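# Free extra length of the taut lead from its clamp

## Task

Five leads are present and one is taut, which cannot be seen but can be found by handling them. Draw extra length of that taut lead out from behind its clamp so that it keeps at least 3 cm more once released. The clamp only releases while the handle lined up with that lead (the handle carrying the same letter as the lead's port) is held raised. Raising any other handle breaks its seal, so only that one may be lifted. No plug may come out of its socket at any moment, not even briefly. The result must stay in place without the robot holding it, so at the end release everything and move the grippers away.

## Robot and tools

Robot: two six-joint arms, left_arm and right_arm, each with a two-finger gripper. Their bases sit in the scene frame at left_arm (+0.045, +0.341, 0) m and right_arm (+0.036, -0.260, 0) m, each turned slightly about z. The scene frame has its origin on the tabletop between the arms, +x pointing out over the table, +z up, and left_arm on the +y side. The arm names do not correspond to the left or right side of any image.

Joint order, used in every command and every reported list: waist, shoulder, elbow, wrist pitch, wrist yaw, wrist roll. Waist and wrist pitch have their signs flipped relative to the URDF. Stated ranges, in URDF signs: waist -2.880..2.880, shoulder 0..3.142, elbow 0..3.019, wrist pitch -1.693..1.571, wrist yaw -1.571..1.571, wrist roll -2.094..2.094. Real joint ends can differ from these by up to 0.019 rad.

A command row always has 14 numbers in [-1, 1], covering both arms even when only one moves. The first 7 belong to left_arm: six joint values, then the gripper opening. The next 7 are the same for right_arm. Joint values are scaled offsets, not absolute angles. A value of 1.0 equals 1.264 rad for the waist, 1.32 for the shoulder, 1.276 for the elbow, 1.83 for wrist pitch, 1.686 for wrist yaw and 2.022 for wrist roll. The opening is absolute: +1 is fully open and -1 is closed.

execute_actions(actions): actions is a list of up to 15 actions. Each action is a table of up to 15 rows, and each row lasts one control step of 1/30 s. If a table has fewer than 15 rows, its last row is repeated to fill the 15 steps. Joint offsets in every row are measured from the angles the arm had when that action started, not from the row before. For the first action, that start is the most recently reported state. An action that pushes a joint more than 0.019 rad beyond its range is refused for both arms. If the first action fails this check, or any action is malformed, the whole call does nothing. A joint sent past its true end stops at that end, and the result reports "joint sent to its limit". A missing report does not prove there is more room. An empty list simply returns the current state and images.

move(target, speed, blocking): target is one 14-number row. Its joint offsets are counted from the Joint positions in the last result that showed them, not from where the arm is when the move begins. All joints travel together and finish at the same time, so the grippers follow curved paths. speed is the peak rate in rad/s of whichever joint has the largest change (0.01 to 2, default 0.5). A move lasts between 0.5 and 10 s, and it does not avoid obstacles or the other arm. Faster moves and targets set deeper past a contact both hit harder. With blocking=false the call returns after 0.5 s; until a result shows the move ended, use wait or stop before sending anything else. The result adds a "move:" line. It gives the outcome (done, off_target, moving, held, fault), limits=held or limits=none, and the joint on each arm that is farthest from its target.

wait(seconds): 0 to 10 s, holding the last command; it returns early if a running move finishes. stop(): brakes a running move, needing some room to do so; the fingers keep moving. zoom_image(camera, region): region is [x0, y0, x1, y1] in pixels of that camera's last full image, at most 504x504. Cameras are cam_high and cam_low (672x504) and cam_left_wrist and cam_right_wrist (504x504). read_manual(section) returns licence texts only. finished_scene(scene) ends the current scene for good. Pass the current scene's number, and call it only once the lead stays out without help and the grippers are clear.

Results: each gripper's end_effector_position (m) and end_effector_quat_wxyz are in the scene frame. The position is the point between the finger pads, about 1 cm behind the tips. The fingers point along the gripper's +z and open along its y. Reported positions may be off, more so at full reach. Joint positions and velocities are in rad and rad/s, plus the pad gap in m (0.094 fully open). Joint targets shows what the joints are currently being driven toward. grip_measured is the finger opening on the command scale. Joint torques are raw drive outputs and are noisy. Step readings list joint angles, and HELD marks steps where an arm's command was held back. "joint command not followed" means a clearance check altered that arm's targets.

Motion: each step, the joint targets may run only a limited distance ahead of the measured angles: waist 0.264, shoulder 0.32, elbow 0.276, wrist pitch 0.33, wrist yaw 0.186, wrist roll 0.522 rad. Targets are also scaled back if they would put the gripper more than 70 mm from where it is. Large changes therefore take several actions. Arms can sag under zero offsets, so re-send offsets that restore the wanted angles when needed.

Gripping: to hold something, command an opening about 0.03 below grip_measured; a smaller margin gives a lighter grip. Each pad pushes roughly 50-62 N at most, less on thin parts. Readings may be off by about 1 mm.

Avoid: pulling a plug out even briefly; lifting any handle other than the matching one; dropping or knocking anything off the table; letting the arms collide or press on each other; hard, fast contacts. Holding loads heats the motors: MOTOR HOT warns at 85 °C, and at 100 °C the arm goes limp (OVER-TEMPERATURE FAULT). Between your replies the robot keeps holding its last command.

Each tool is called after "Emit:" as name(argument=value, ...) on one line, values as JSON.

## Session

Emit:
execute_actions(actions=[])

Scene clock: 0.00 s.
left_arm: end_effector_position=(+0.5603, +0.2464, +0.4855) grip_measured=+1.000 end_effector_quat_wxyz=(+0.701, +0.071, +0.707, -0.061) | right_arm: end_effector_position=(+0.7275, -0.3718, +0.1072) grip_measured=+1.000 end_effector_quat_wxyz=(+0.070, -0.635, +0.769, +0.020)
Joint names: [waist, shoulder, elbow, wrist pitch, wrist yaw, wrist roll]
Joint positions: left_arm=[ 0.009  1.059  1.043 -0.006  0.009  0.014  0.094] | right_arm=[ 0.13   2.223  2.12   1.409 -0.133 -1.567  0.094]
Joint velocities: left_arm=[ 0.005 -0.015 -0.037 -0.012  0.037 -0.007  0.   ] | right_arm=[ 0.005 -0.005  0.007 -0.007 -0.066 -0.022  0.   ]
Joint torques (N m, as the arm reports them, + toward a larger Joint positions number): no reading
Motor temperatures (°C, as the motors report them): left_arm=[21 22 24 21 24 22] | right_arm=[24 21 22 24 24 21]
Joint targets: left_arm=[0.009 1.059 1.072 -0.011 0.009 0.014] | right_arm=[0.130 2.227 2.144 1.408 -0.133 -1.567]

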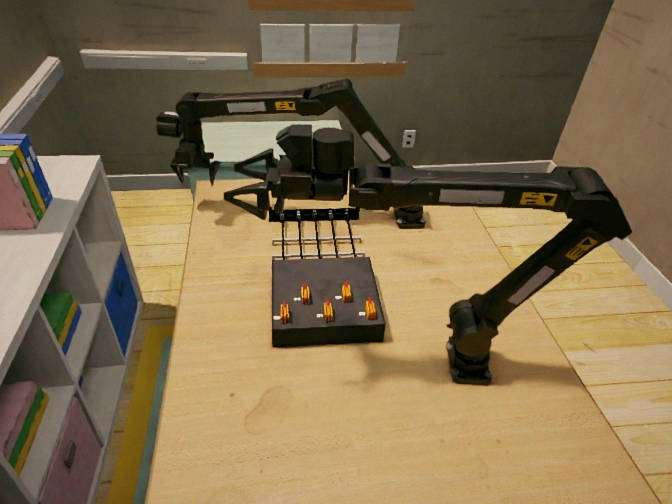

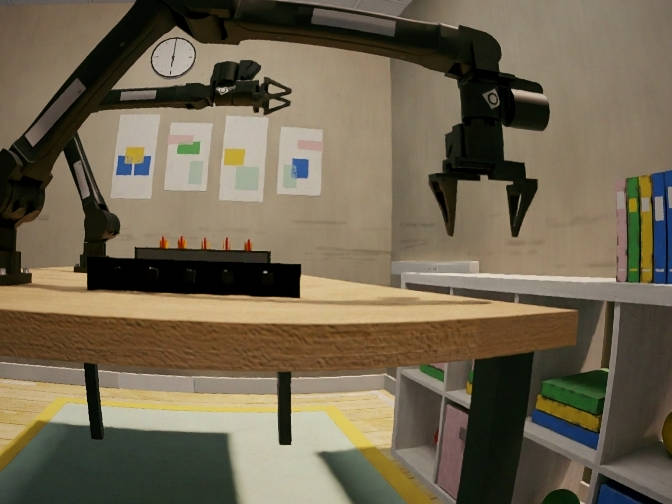

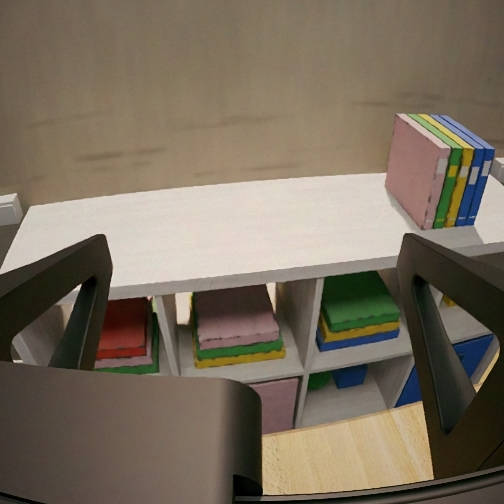

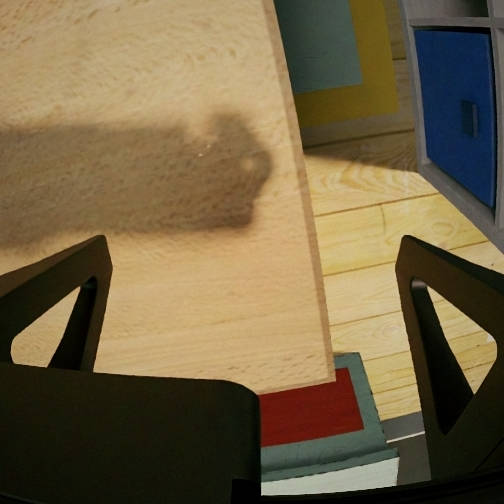

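Emit:
zoom_image(camera="cam_high", region=[240, 190, 420, 360])

Emit:
zoom_image(camera="cam_low", region=[70, 220, 320, 320])

Region (240, 190, 420, 360) of cam_high's 672x504 image, scaled by 2.800, with more detail than that image has.

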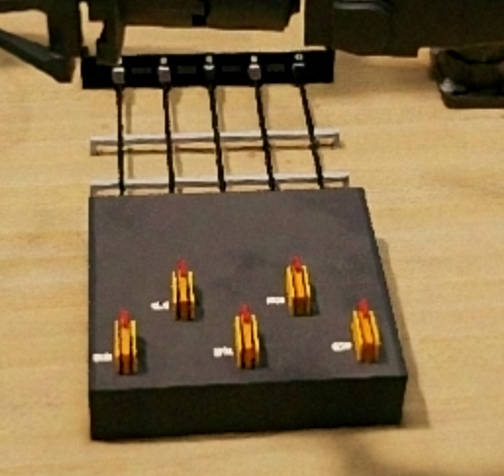

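Region (70, 220, 320, 320) of cam_low's 672x504 image, scaled by 2.016, with more detail than that image has; it fills the top 202 rows of this view, and the rest is white.

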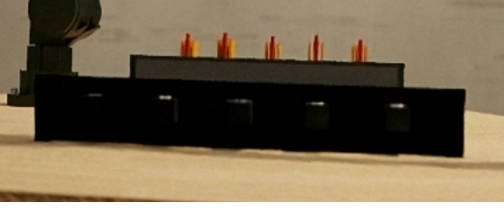

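Emit:
move(target=[-0.8,-0.3,-0.3,0,0,0,1, -0.435,-0.773,-0.954,-0.075,0.079,0.177,1], speed=0.8)

Scene clock: 40.33 s.
left_arm: end_effector_position=(+0.3124, +0.6320, +0.4188) grip_measured=+1.000 end_effector_quat_wxyz=(+0.647, -0.278, +0.649, +0.288) | right_arm: end_effector_position=(+0.3292, -0.1512, +0.1541) grip_measured=+1.000 end_effector_quat_wxyz=(+0.002, +0.710, -0.705, -0.003)
Joint names: [waist, shoulder, elbow, wrist pitch, wrist yaw, wrist roll]
Joint positions: left_arm=[-1.003  0.669  0.667 -0.006  0.009  0.014  0.094] | right_arm=[-0.418  1.199  0.913  1.289 -0.003 -1.222  0.094]
Joint velocities: left_arm=[ 0.024  0.015 -0.012 -0.002  0.022  0.051  0.   ] | right_arm=[-0.005 -0.005  0.007  0.007  0.037 -0.037  0.   ]
Joint torques (N m, as the arm reports them, + toward a larger Joint positions number): left_arm=[-0.84 -1.21 10.67 -2.21  0.02 -0.04] | right_arm=[-0.56 -7.94  7.4  -1.01  0.05  0.18]
Motor temperatures (°C, as the motors report them): left_arm=[21 22 28 21 24 22] | right_arm=[24 24 27 24 24 21]
Joint targets: left_arm=[-1.002 0.663 0.661 -0.006 0.009 0.014] | right_arm=[-0.420 1.203 0.903 1.272 -0.000 -1.209]
move: done; limits=none; left_arm: farthest joint: the elbow, 0.007 radians from its target (0.383 radians at the start); right_arm: farthest joint: the wrist pitch, 0.017 radians from its target (0.137 radians at the start)
camera_calibration (this result's frames):
cam_left_wrist: T_world_to_cam=[[0.744583, -0.667418, -0.0122113, 0.196], [-0.391214, -0.421477, -0.818113, 0.733917], [0.540876, 0.61393, -0.574928, -0.194829], [0, 0, 0, 1]] pos_world=[0.246559, 0.559754, 0.490807]
cam_right_wrist: T_world_to_cam=[[0.999959, 0.00886986, -0.00182785, -0.329942], [0.00826864, -0.811881, 0.583765, -0.210752], [0.00369391, -0.583756, -0.811921, 0.157333], [0, 0, 0, 1]] pos_world=[0.33109, -0.0763355, 0.250168]

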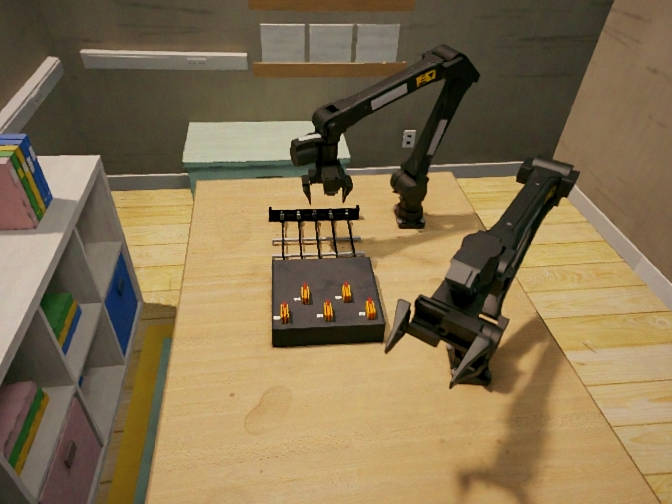

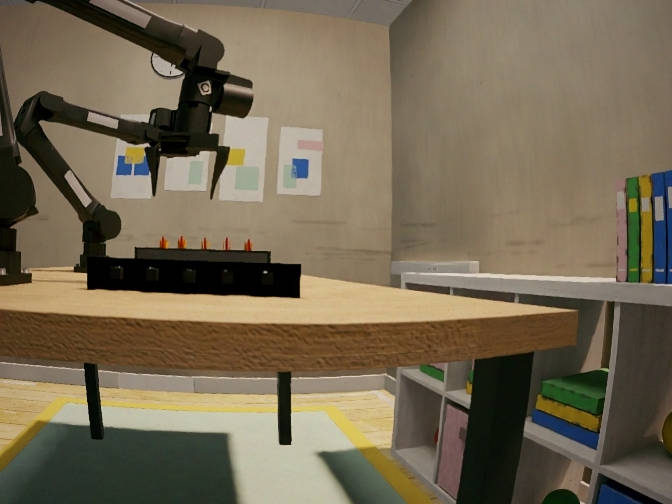

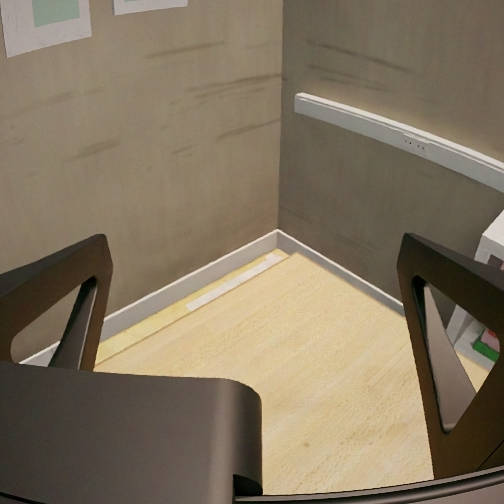

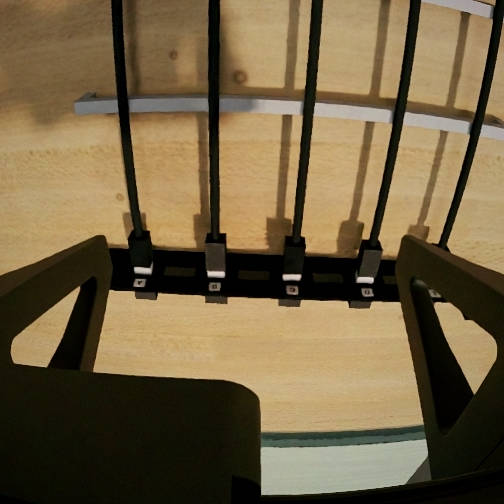

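Emit:
move(target=[0,0,0,0,0,0,1, -0.199,-0.014,-0.201,-0.132,0.002,0.152,-0.36], speed=0.4)

Scene clock: 63.17 s.
left_arm: end_effector_position=(+0.3124, +0.6320, +0.4188) grip_measured=+1.000 end_effector_quat_wxyz=(+0.647, -0.278, +0.649, +0.288) | right_arm: end_effector_position=(+0.2582, -0.1069, +0.0702) grip_measured=-0.357 end_effector_quat_wxyz=(+0.009, +0.693, -0.721, -0.003)
Joint names: [waist, shoulder, elbow, wrist pitch, wrist yaw, wrist roll]
Joint positions: left_arm=[-1.003  0.669  0.667 -0.006  0.009  0.014  0.094] | right_arm=[-0.666  1.19   0.665  1.065 -0.003 -0.927  0.03 ]
Joint velocities: left_arm=[ 0.005 -0.005 -0.002  0.007 -0.051 -0.007  0.   ] | right_arm=[-0.015  0.015 -0.017  0.017 -0.022 -0.081 -0.001]
Joint torques (N m, as the arm reports them, + toward a larger Joint positions number): left_arm=[-0.86 -0.87 11.25 -2.22  0.04 -0.04] | right_arm=[-0.33 -7.45  6.6  -1.03  0.07  0.18]
Motor temperatures (°C, as the motors report them): left_arm=[21 22 28 21 24 22] | right_arm=[24 23 26 24 24 21]
Joint targets: left_arm=[-1.003 0.669 0.667 -0.006 0.009 0.014] | right_arm=[-0.669 1.181 0.656 1.047 0.000 -0.915]
move: done; limits=none; left_arm: farthest joint: the waist, 0.000 radians from its target (0.000 radians at the start); right_arm: farthest joint: the wrist pitch, 0.017 radians from its target (0.242 radians at the start)
camera_calibration (this result's frames):
cam_left_wrist: T_world_to_cam=[[0.744583, -0.667418, -0.0122113, 0.196], [-0.391214, -0.421477, -0.818113, 0.733917], [0.540876, 0.61393, -0.574928, -0.194829], [0, 0, 0, 1]] pos_world=[0.246559, 0.559754, 0.490807]
cam_right_wrist: T_world_to_cam=[[0.999211, -0.0377114, -0.0124267, -0.263562], [-0.0230471, -0.805697, 0.591879, -0.116996], [-0.0323327, -0.591126, -0.805931, 0.12343], [0, 0, 0, 1]] pos_world=[0.264649, -0.0312401, 0.165448]

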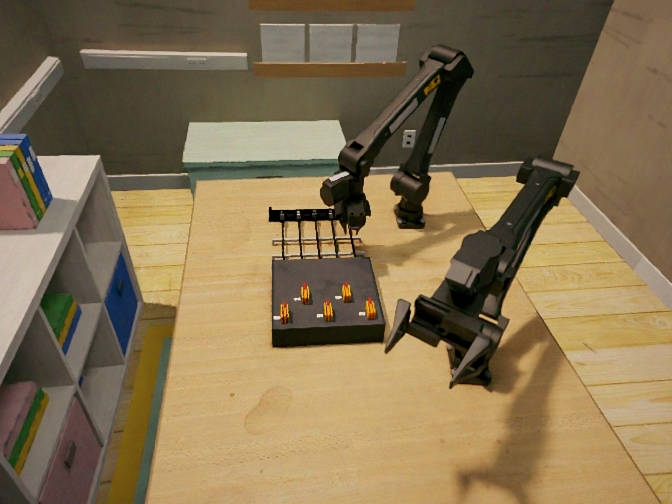

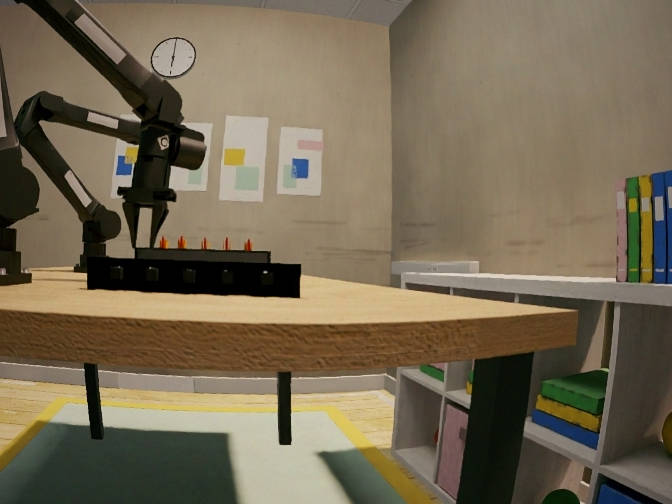

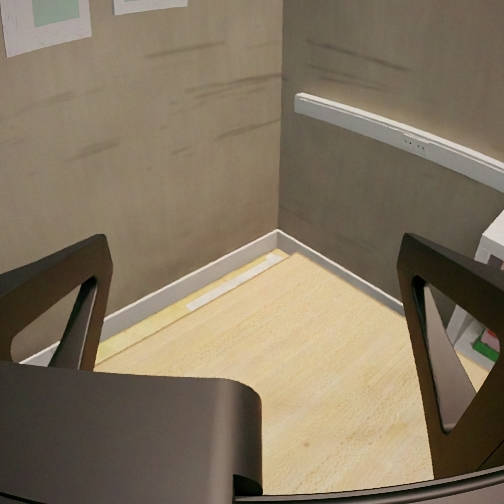

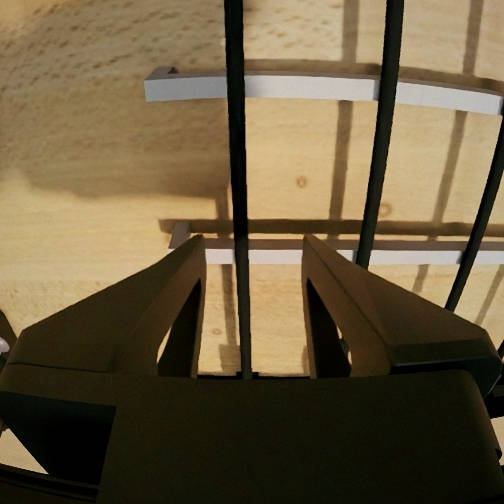

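Emit:
move(target=[0,0,0,0,0,0,1, -0.059,0.056,-0.035,-0.078,0,0.032,-0.36], speed=0.15)

Scene clock: 72.73 s.
left_arm: end_effector_position=(+0.3124, +0.6320, +0.4188) grip_measured=+1.000 end_effector_quat_wxyz=(+0.647, -0.278, +0.649, +0.288) | right_arm: end_effector_position=(+0.2565, -0.0852, +0.0435) grip_measured=-0.357 end_effector_quat_wxyz=(-0.005, +0.698, -0.716, -0.001)
Joint names: [waist, shoulder, elbow, wrist pitch, wrist yaw, wrist roll]
Joint positions: left_arm=[-1.003  0.669  0.667 -0.006  0.009  0.014  0.094] | right_arm=[-0.733  1.254  0.633  0.94  -0.003 -0.875  0.03 ]
Joint velocities: left_arm=[-0.005 -0.005  0.002  0.012  0.037 -0.037  0.   ] | right_arm=[-0.005 -0.005 -0.007  0.002  0.022 -0.022 -0.   ]
Joint torques (N m, as the arm reports them, + toward a larger Joint positions number): left_arm=[-0.82 -0.87 11.25 -2.23  0.03 -0.05] | right_arm=[-0.97 -6.55  5.81 -1.09 -0.06  0.16]
Motor temperatures (°C, as the motors report them): left_arm=[21 22 28 21 24 22] | right_arm=[24 22 26 24 24 21]
Joint targets: left_arm=[-1.003 0.669 0.667 -0.006 0.009 0.014] | right_arm=[-0.741 1.263 0.620 0.922 -0.003 -0.862]
move: done; limits=none; left_arm: farthest joint: the waist, 0.000 radians from its target (0.000 radians at the start); right_arm: farthest joint: the wrist pitch, 0.018 radians from its target (0.142 radians at the start)
camera_calibration (this result's frames):
cam_left_wrist: T_world_to_cam=[[0.744583, -0.667418, -0.0122113, 0.196], [-0.391214, -0.421477, -0.818113, 0.733917], [0.540876, 0.61393, -0.574928, -0.194829], [0, 0, 0, 1]] pos_world=[0.246559, 0.559754, 0.490807]
cam_right_wrist: T_world_to_cam=[[0.999683, -0.0232053, 0.00974488, -0.26124], [-0.0245686, -0.815711, 0.577937, -0.083603], [-0.00546223, -0.577994, -0.816023, 0.10928], [0, 0, 0, 1]] pos_world=[0.2597, -0.0110949, 0.140038]

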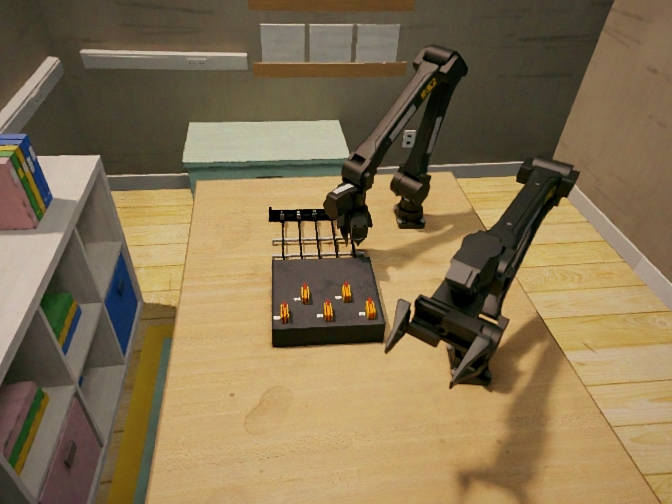

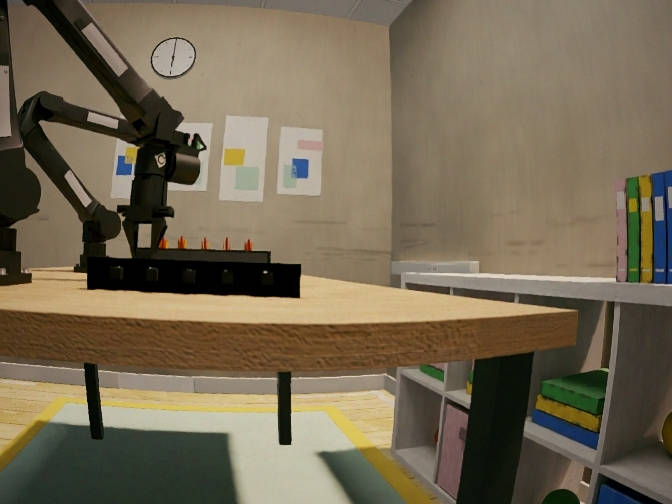

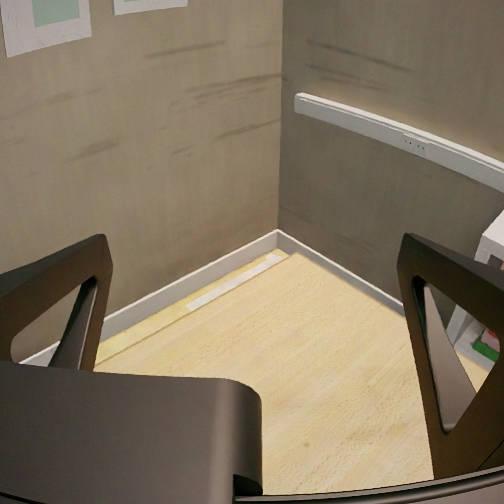

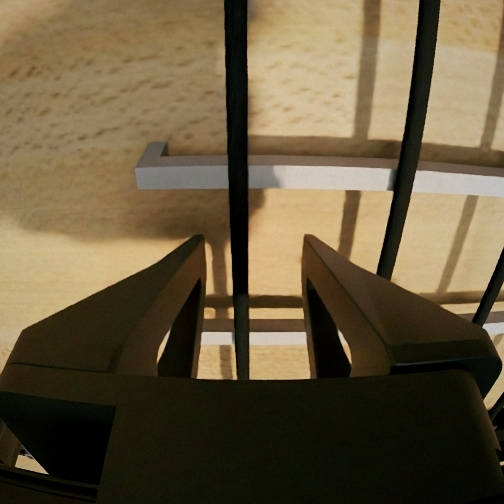

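Emit:
move(target=[0,0,0,0,0,0,1, 0.004,0.017,-0.040,-0.038,0,0,-0.36], speed=0.1)

Emit:
move(target=[0,0,0,0,0,0,1, 0,0,0,0,0,0,-0.9], speed=0.1)

Scene clock: 84.87 s.
left_arm: end_effector_position=(+0.3124, +0.6320, +0.4188) grip_measured=+1.000 end_effector_quat_wxyz=(+0.647, -0.278, +0.649, +0.288) | right_arm: end_effector_position=(+0.2510, -0.0896, +0.0284) grip_measured=-0.357 end_effector_quat_wxyz=(-0.005, +0.698, -0.716, -0.001)
Joint names: [waist, shoulder, elbow, wrist pitch, wrist yaw, wrist roll]
Joint positions: left_arm=[-1.003  0.669  0.667 -0.006  0.009  0.014  0.094] | right_arm=[-0.733  1.267  0.594  0.888 -0.003 -0.874  0.03 ]
Joint velocities: left_arm=[ 0.005 -0.005 -0.007 -0.002 -0.022  0.007  0.   ] | right_arm=[-0.005 -0.015 -0.002  0.012  0.007 -0.037 -0.   ]
Joint torques (N m, as the arm reports them, + toward a larger Joint positions number): left_arm=[-0.85 -0.88 11.25 -2.21  0.04 -0.05] | right_arm=[ 0.27 -6.59  5.58 -1.19 -0.06  0.04]
Motor temperatures (°C, as the motors report them): left_arm=[21 22 28 21 24 22] | right_arm=[24 22 26 24 24 21]
Joint targets: left_arm=[-1.003 0.669 0.667 -0.006 0.009 0.014] | right_arm=[-0.728 1.277 0.582 0.871 -0.003 -0.875]
move: done; limits=none; left_arm: farthest joint: the waist, 0.000 radians from its target (0.000 radians at the start); right_arm: farthest joint: the wrist pitch, 0.018 radians from its target (0.070 radians at the start)
camera_calibration (this result's frames):
cam_left_wrist: T_world_to_cam=[[0.744583, -0.667418, -0.0122113, 0.196], [-0.391214, -0.421477, -0.818113, 0.733917], [0.540876, 0.61393, -0.574928, -0.194829], [0, 0, 0, 1]] pos_world=[0.246559, 0.559754, 0.490807]
cam_right_wrist: T_world_to_cam=[[0.999674, -0.0235867, 0.00974164, -0.255706], [-0.0248779, -0.815703, 0.577935, -0.078536], [-0.0056853, -0.57799, -0.816024, 0.0944844], [0, 0, 0, 1]] pos_world=[0.254206, -0.0154823, 0.124981]

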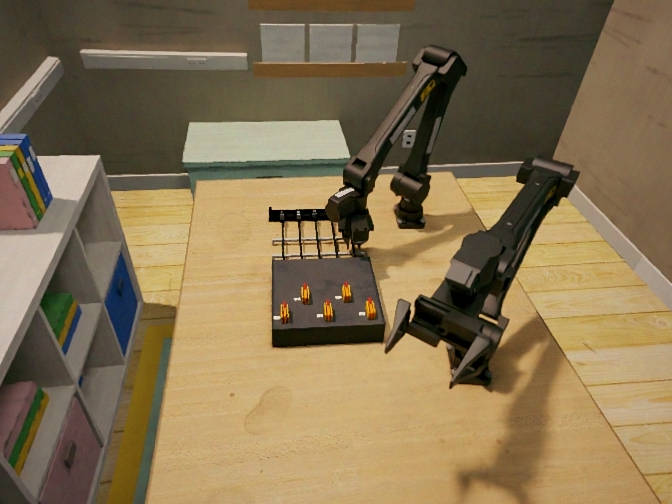

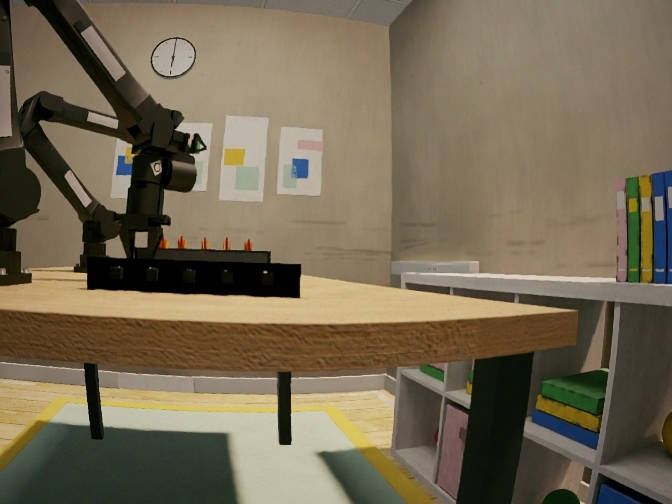

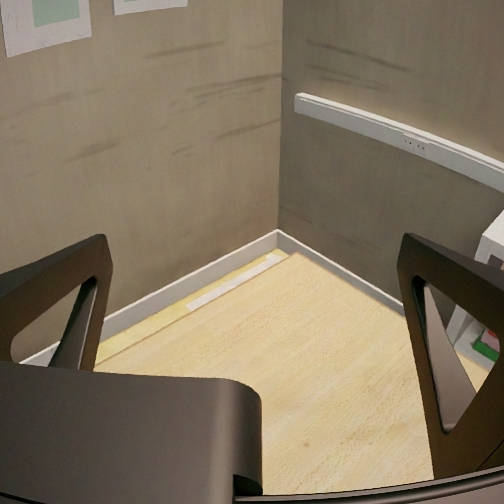

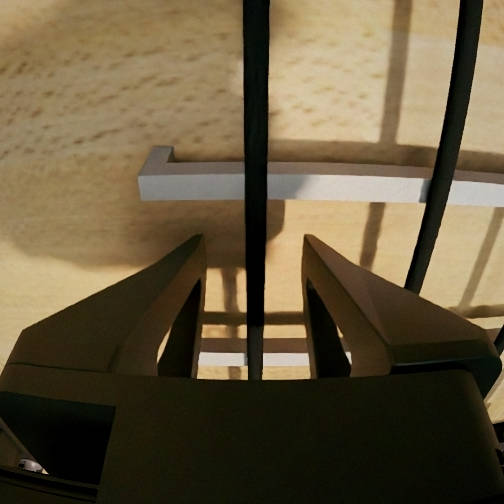

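Scene clock: 85.37 s.
left_arm: end_effector_position=(+0.3124, +0.6320, +0.4188) grip_measured=+1.000 end_effector_quat_wxyz=(+0.647, -0.278, +0.649, +0.288) | right_arm: end_effector_position=(+0.2510, -0.0896, +0.0284) grip_measured=-0.890 end_effector_quat_wxyz=(-0.005, +0.698, -0.716, -0.001)
Joint names: [waist, shoulder, elbow, wrist pitch, wrist yaw, wrist roll]
Joint positions: left_arm=[-1.003  0.669  0.667 -0.006  0.009  0.014  0.094] | right_arm=[-0.733  1.267  0.594  0.888 -0.003 -0.874  0.005]
Joint velocities: left_arm=[ 0.005 -0.015  0.007 -0.002  0.037  0.051  0.   ] | right_arm=[ 0.024  0.005 -0.002  0.012  0.007 -0.066  0.   ]
Joint torques (N m, as the arm reports them, + toward a larger Joint positions number): left_arm=[-0.84 -0.88 11.26 -2.22  0.04 -0.05] | right_arm=[-0.27 -7.35  6.54 -0.38 -0.05  0.05]
Motor temperatures (°C, as the motors report them): left_arm=[21 22 28 21 24 22] | right_arm=[24 22 26 24 24 21]
Joint targets: left_arm=[-1.003 0.669 0.667 -0.006 0.009 0.014] | right_arm=[-0.733 1.267 0.594 0.888 -0.003 -0.874]
move: done; limits=none; left_arm: farthest joint: the waist, 0.000 radians from its target (0.000 radians at the start); right_arm: farthest joint: the waist, 0.000 radians from its target (0.000 radians at the start)
camera_calibration (this result's frames):
cam_left_wrist: T_world_to_cam=[[0.744583, -0.667418, -0.0122113, 0.196], [-0.391214, -0.421477, -0.818113, 0.733917], [0.540876, 0.61393, -0.574928, -0.194829], [0, 0, 0, 1]] pos_world=[0.246559, 0.559754, 0.490807]
cam_right_wrist: T_world_to_cam=[[0.999674, -0.0235867, 0.00974164, -0.255706], [-0.0248779, -0.815703, 0.577935, -0.078536], [-0.0056853, -0.57799, -0.816024, 0.0944844], [0, 0, 0, 1]] pos_world=[0.254206, -0.0154823, 0.124981]

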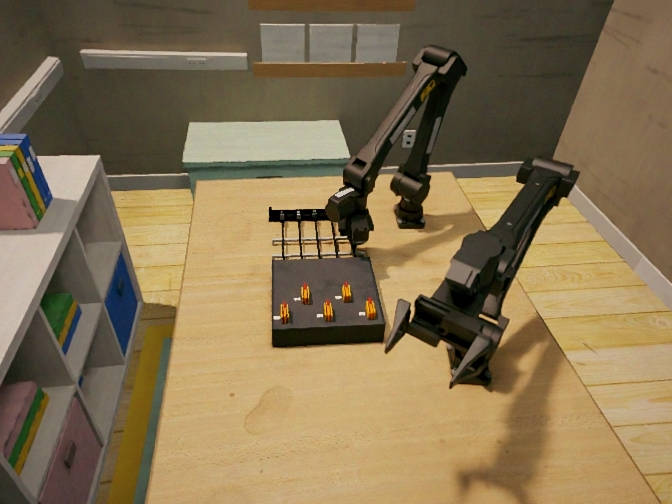

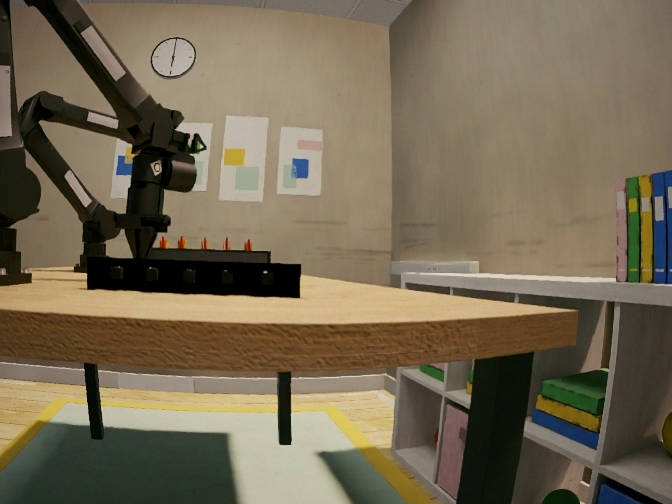

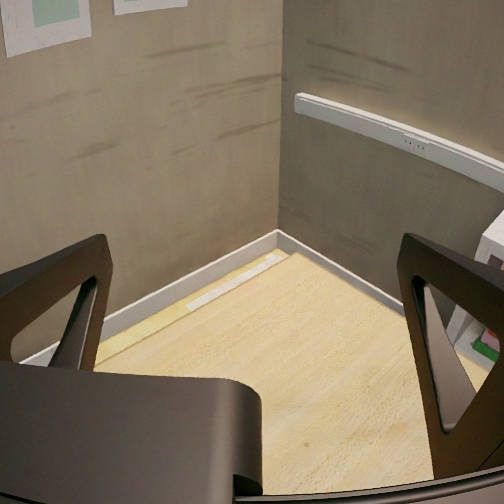

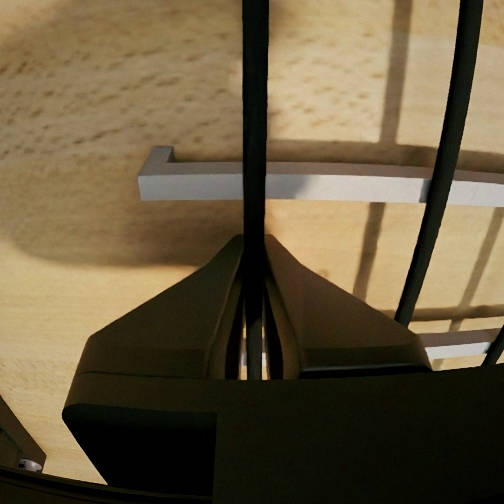

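Emit:
move(target=[0,0,0,0,0,0,1, 0.040,-0.027,-0.026,0.002,0,-0.027,-0.92], speed=0.04)

Emit:
zoom_image(camera="cam_high", region=[250, 180, 400, 280])

Scene clock: 92.77 s.
left_arm: end_effector_position=(+0.3124, +0.6320, +0.4188) grip_measured=+1.000 end_effector_quat_wxyz=(+0.647, -0.278, +0.649, +0.288) | right_arm: end_effector_position=(+0.2554, -0.0932, +0.0354) grip_measured=-0.904 end_effector_quat_wxyz=(-0.020, +0.703, -0.711, -0.005)
Joint names: [waist, shoulder, elbow, wrist pitch, wrist yaw, wrist roll]
Joint positions: left_arm=[-1.003  0.669  0.667 -0.006  0.009  0.014  0.094] | right_arm=[-0.705  1.234  0.59   0.888 -0.016 -0.917  0.005]
Joint velocities: left_arm=[ 0.015 -0.005  0.007  0.002 -0.007  0.007  0.   ] | right_arm=[ 0.005 -0.015 -0.007 -0.002  0.022 -0.051  0.001]
Joint torques (N m, as the arm reports them, + toward a larger Joint positions number): left_arm=[-0.86 -0.88 11.25 -2.22  0.04 -0.05] | right_arm=[ 1.06 -7.53  4.77 -0.15  0.43 -0.09]
Motor temperatures (°C, as the motors report them): left_arm=[21 22 28 21 24 22] | right_arm=[24 22 25 24 24 21]
Joint targets: left_arm=[-1.003 0.669 0.667 -0.006 0.009 0.014] | right_arm=[-0.682 1.231 0.561 0.892 -0.003 -0.929]
move: off_target (right_arm); limits=none; left_arm: farthest joint: the waist, 0.000 radians from its target (0.000 radians at the start); right_arm: farthest joint: the elbow, 0.029 radians from its target (0.034 radians at the start)
camera_calibration (this result's frames):
cam_left_wrist: T_world_to_cam=[[0.744583, -0.667418, -0.0122113, 0.196], [-0.391214, -0.421477, -0.818113, 0.733917], [0.540876, 0.61393, -0.574928, -0.194829], [0, 0, 0, 1]] pos_world=[0.246559, 0.559754, 0.490807]
cam_right_wrist: T_world_to_cam=[[0.999642, -0.00964508, 0.0249532, -0.259466], [-0.0218808, -0.831437, 0.555188, -0.08687], [0.0153921, -0.555536, -0.83135, 0.0954145], [0, 0, 0, 1]] pos_world=[0.256003, -0.0217233, 0.134027]

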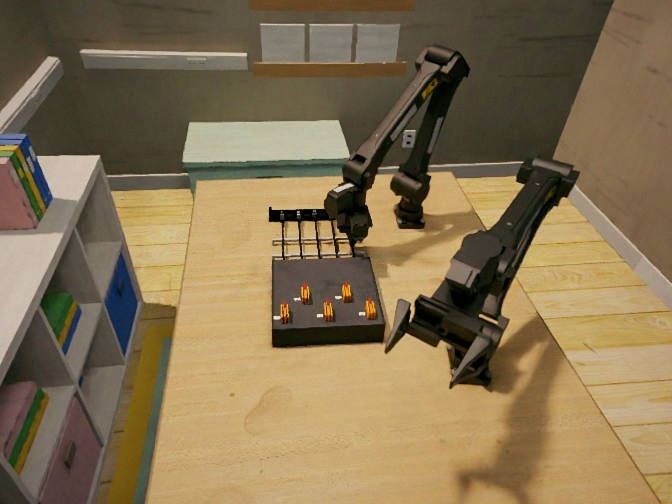

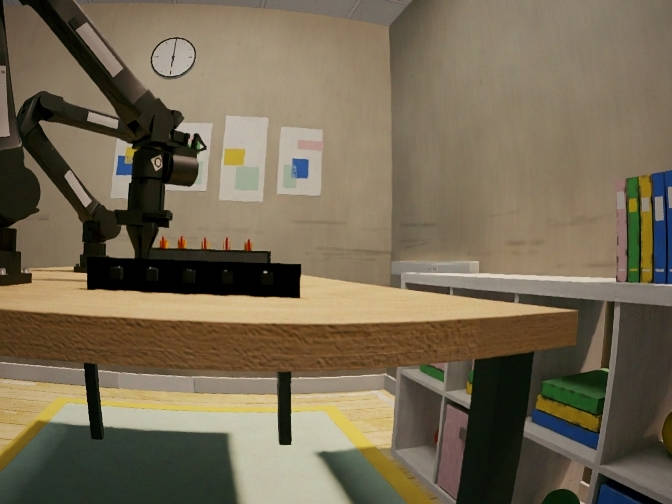

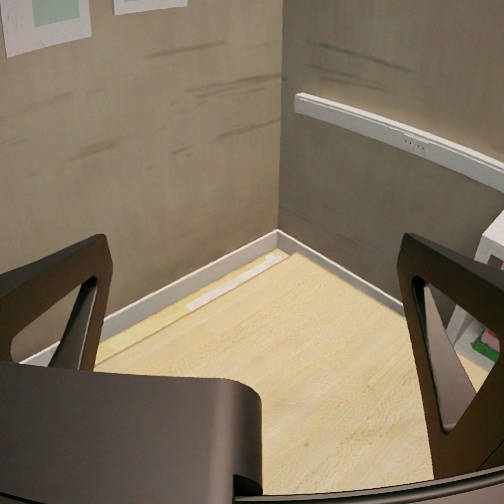

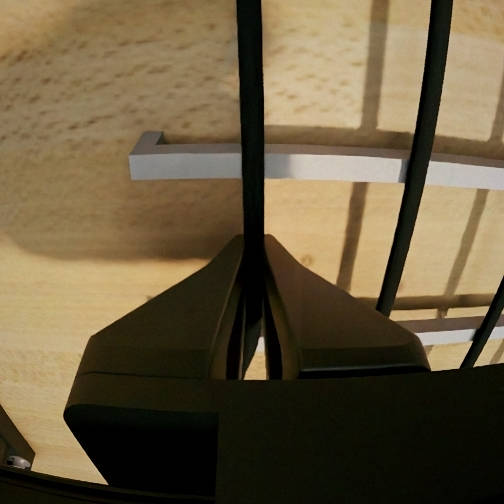

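Region (250, 180, 400, 280) of cam_high's 672x504 image, scaled by 3.360, with more detail than that image has.

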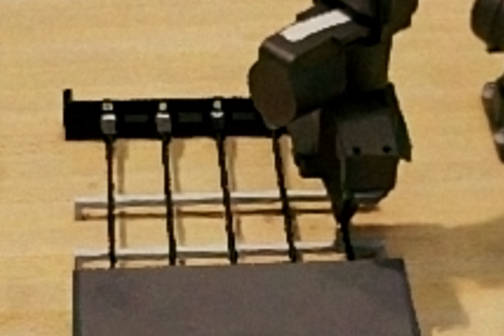

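Emit:
move(target=[0,0,0,0,0,0,1, 0,0,0,0,0,0,-0.36])

Emit:
move(target=[0,0,0,0,0,0,1, 0,-0.055,0.04,0.08,0.008,0,-0.36], speed=0.2)

Scene clock: 99.17 s.
left_arm: end_effector_position=(+0.3124, +0.6320, +0.4188) grip_measured=+1.000 end_effector_quat_wxyz=(+0.647, -0.278, +0.649, +0.288) | right_arm: end_effector_position=(+0.2552, -0.0930, +0.0354) grip_measured=-0.363 end_effector_quat_wxyz=(-0.020, +0.703, -0.711, -0.006)
Joint names: [waist, shoulder, elbow, wrist pitch, wrist yaw, wrist roll]
Joint positions: left_arm=[-1.003  0.669  0.667 -0.006  0.009  0.014  0.094] | right_arm=[-0.705  1.234  0.59   0.888 -0.017 -0.917  0.03 ]
Joint velocities: left_arm=[ 0.005  0.005  0.002  0.002 -0.007  0.022  0.   ] | right_arm=[ 0.005 -0.015 -0.017  0.027 -0.007  0.051  0.001]
Joint torques (N m, as the arm reports them, + toward a larger Joint positions number): left_arm=[-0.84 -0.88 11.25 -2.22  0.04 -0.05] | right_arm=[-0.24 -7.13  6.74 -0.4   0.01  0.06]
Motor temperatures (°C, as the motors report them): left_arm=[21 22 28 21 24 22] | right_arm=[24 22 25 24 24 21]
Joint targets: left_arm=[-1.003 0.669 0.667 -0.006 0.009 0.014] | right_arm=[-0.705 1.234 0.590 0.888 -0.016 -0.917]
move: done; limits=none; left_arm: farthest joint: the waist, 0.000 radians from its target (0.000 radians at the start); right_arm: farthest joint: the wrist yaw, 0.001 radians from its target (0.000 radians at the start)
camera_calibration (this result's frames):
cam_left_wrist: T_world_to_cam=[[0.744583, -0.667418, -0.0122113, 0.196], [-0.391214, -0.421477, -0.818113, 0.733917], [0.540876, 0.61393, -0.574928, -0.194829], [0, 0, 0, 1]] pos_world=[0.246559, 0.559754, 0.490807]
cam_right_wrist: T_world_to_cam=[[0.999671, -0.00885407, 0.0240558, -0.259208], [-0.0207063, -0.832122, 0.554205, -0.0870301], [0.0151104, -0.554521, -0.832032, 0.0957276], [0, 0, 0, 1]] pos_world=[0.255875, -0.0216317, 0.134116]

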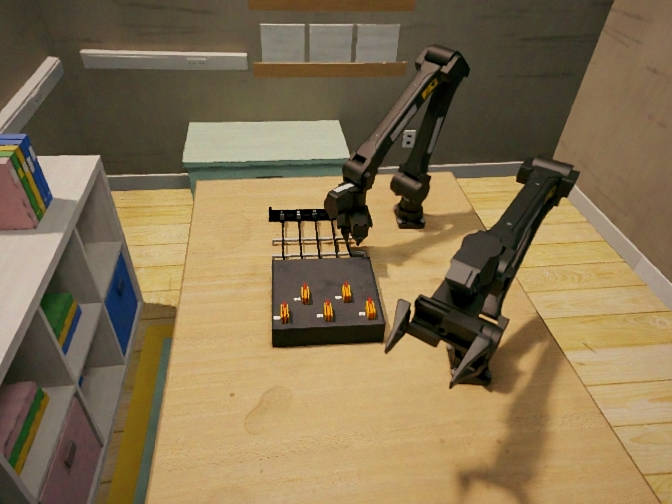

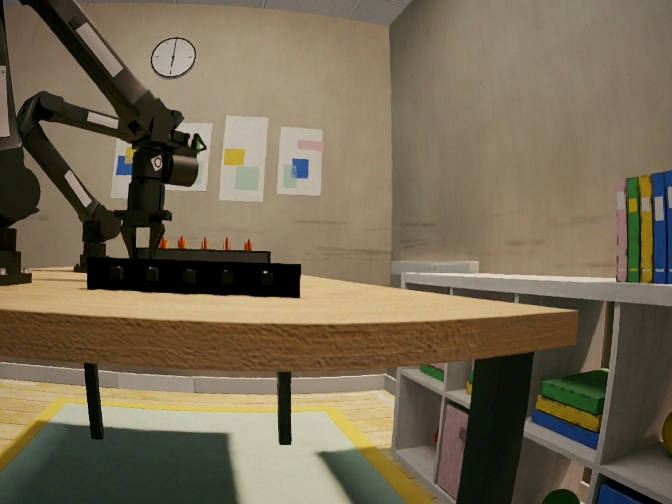

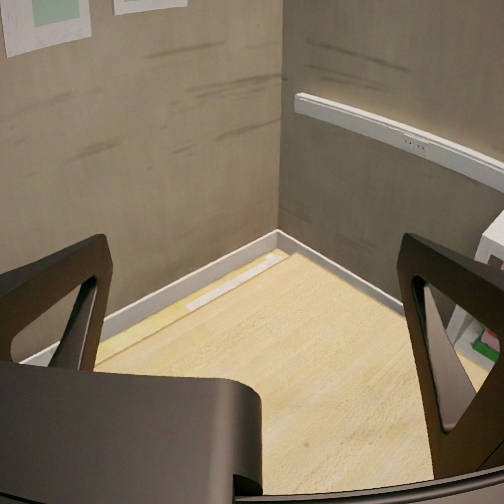

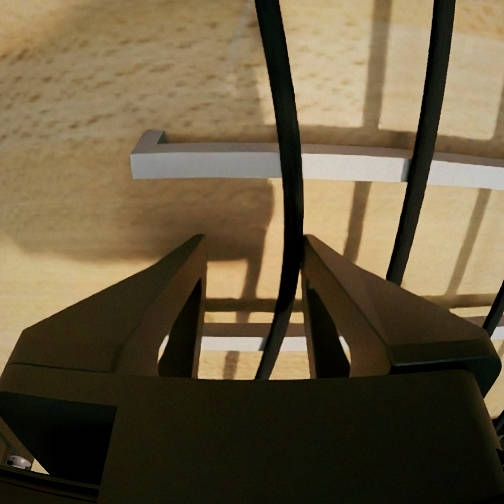

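Scene clock: 100.27 s.
left_arm: end_effector_position=(+0.3124, +0.6320, +0.4188) grip_measured=+1.000 end_effector_quat_wxyz=(+0.647, -0.278, +0.649, +0.288) | right_arm: end_effector_position=(+0.2354, -0.1101, +0.0513) grip_measured=-0.363 end_effector_quat_wxyz=(+0.012, +0.703, -0.711, -0.005)
Joint names: [waist, shoulder, elbow, wrist pitch, wrist yaw, wrist roll]
Joint positions: left_arm=[-1.003  0.669  0.667 -0.006  0.009  0.014  0.094] | right_arm=[-0.705  1.167  0.59   1.018 -0.007 -0.917  0.03 ]
Joint velocities: left_arm=[-0.005 -0.005 -0.017 -0.002 -0.007 -0.022  0.   ] | right_arm=[ 0.005 -0.005  0.002 -0.012  0.007 -0.081 -0.002]
Joint torques (N m, as the arm reports them, + toward a larger Joint positions number): left_arm=[-0.86 -0.84 11.25 -2.22  0.04 -0.04] | right_arm=[-0.17 -6.69 10.54  0.53  0.06  0.07]
Motor temperatures (°C, as the motors report them): left_arm=[21 22 28 21 24 22] | right_arm=[24 22 25 24 24 21]
Joint targets: left_arm=[-1.003 0.669 0.667 -0.006 0.009 0.014] | right_arm=[-0.705 1.162 0.641 1.035 -0.004 -0.917]
move: off_target (right_arm); limits=none; left_arm: farthest joint: the waist, 0.000 radians from its target (0.000 radians at the start); right_arm: farthest joint: the elbow, 0.051 radians from its target (0.051 radians at the start)
camera_calibration (this result's frames):
cam_left_wrist: T_world_to_cam=[[0.744583, -0.667418, -0.0122113, 0.196], [-0.391214, -0.421477, -0.818113, 0.733917], [0.540876, 0.61393, -0.574928, -0.194829], [0, 0, 0, 1]] pos_world=[0.246559, 0.559754, 0.490807]
cam_right_wrist: T_world_to_cam=[[0.999766, -0.00882578, -0.0197389, -0.237722], [0.00457966, -0.805755, 0.592232, -0.115416], [-0.0211316, -0.592184, -0.805526, 0.102803], [0, 0, 0, 1]] pos_world=[0.240367, -0.0342172, 0.146471]

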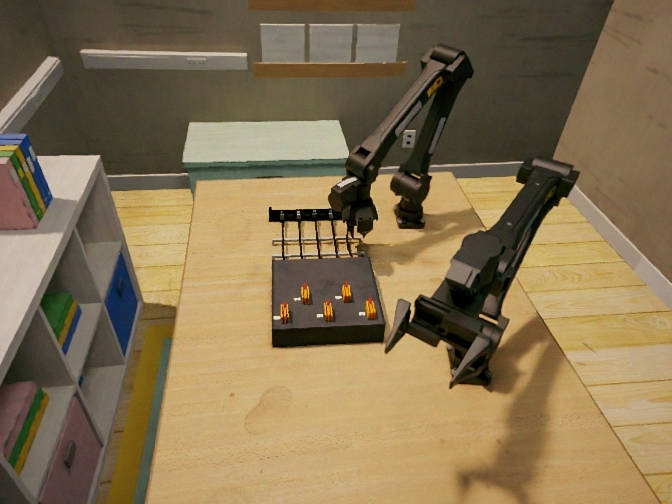

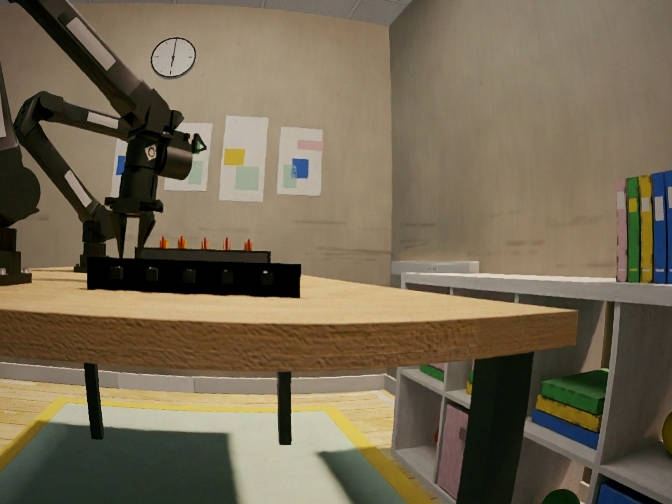

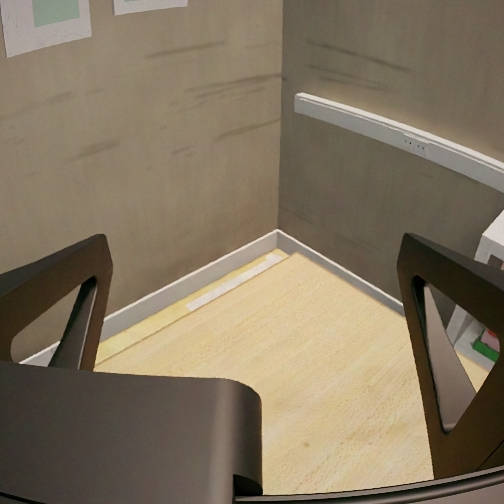

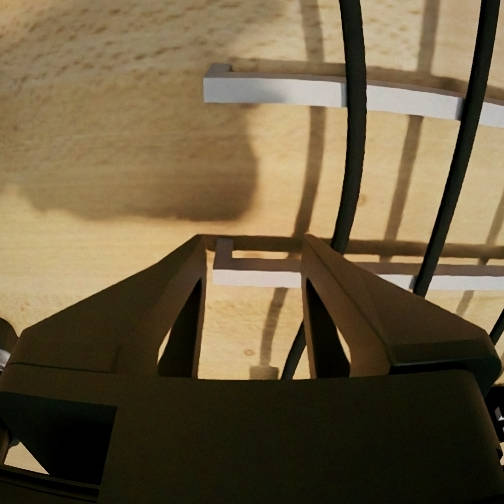

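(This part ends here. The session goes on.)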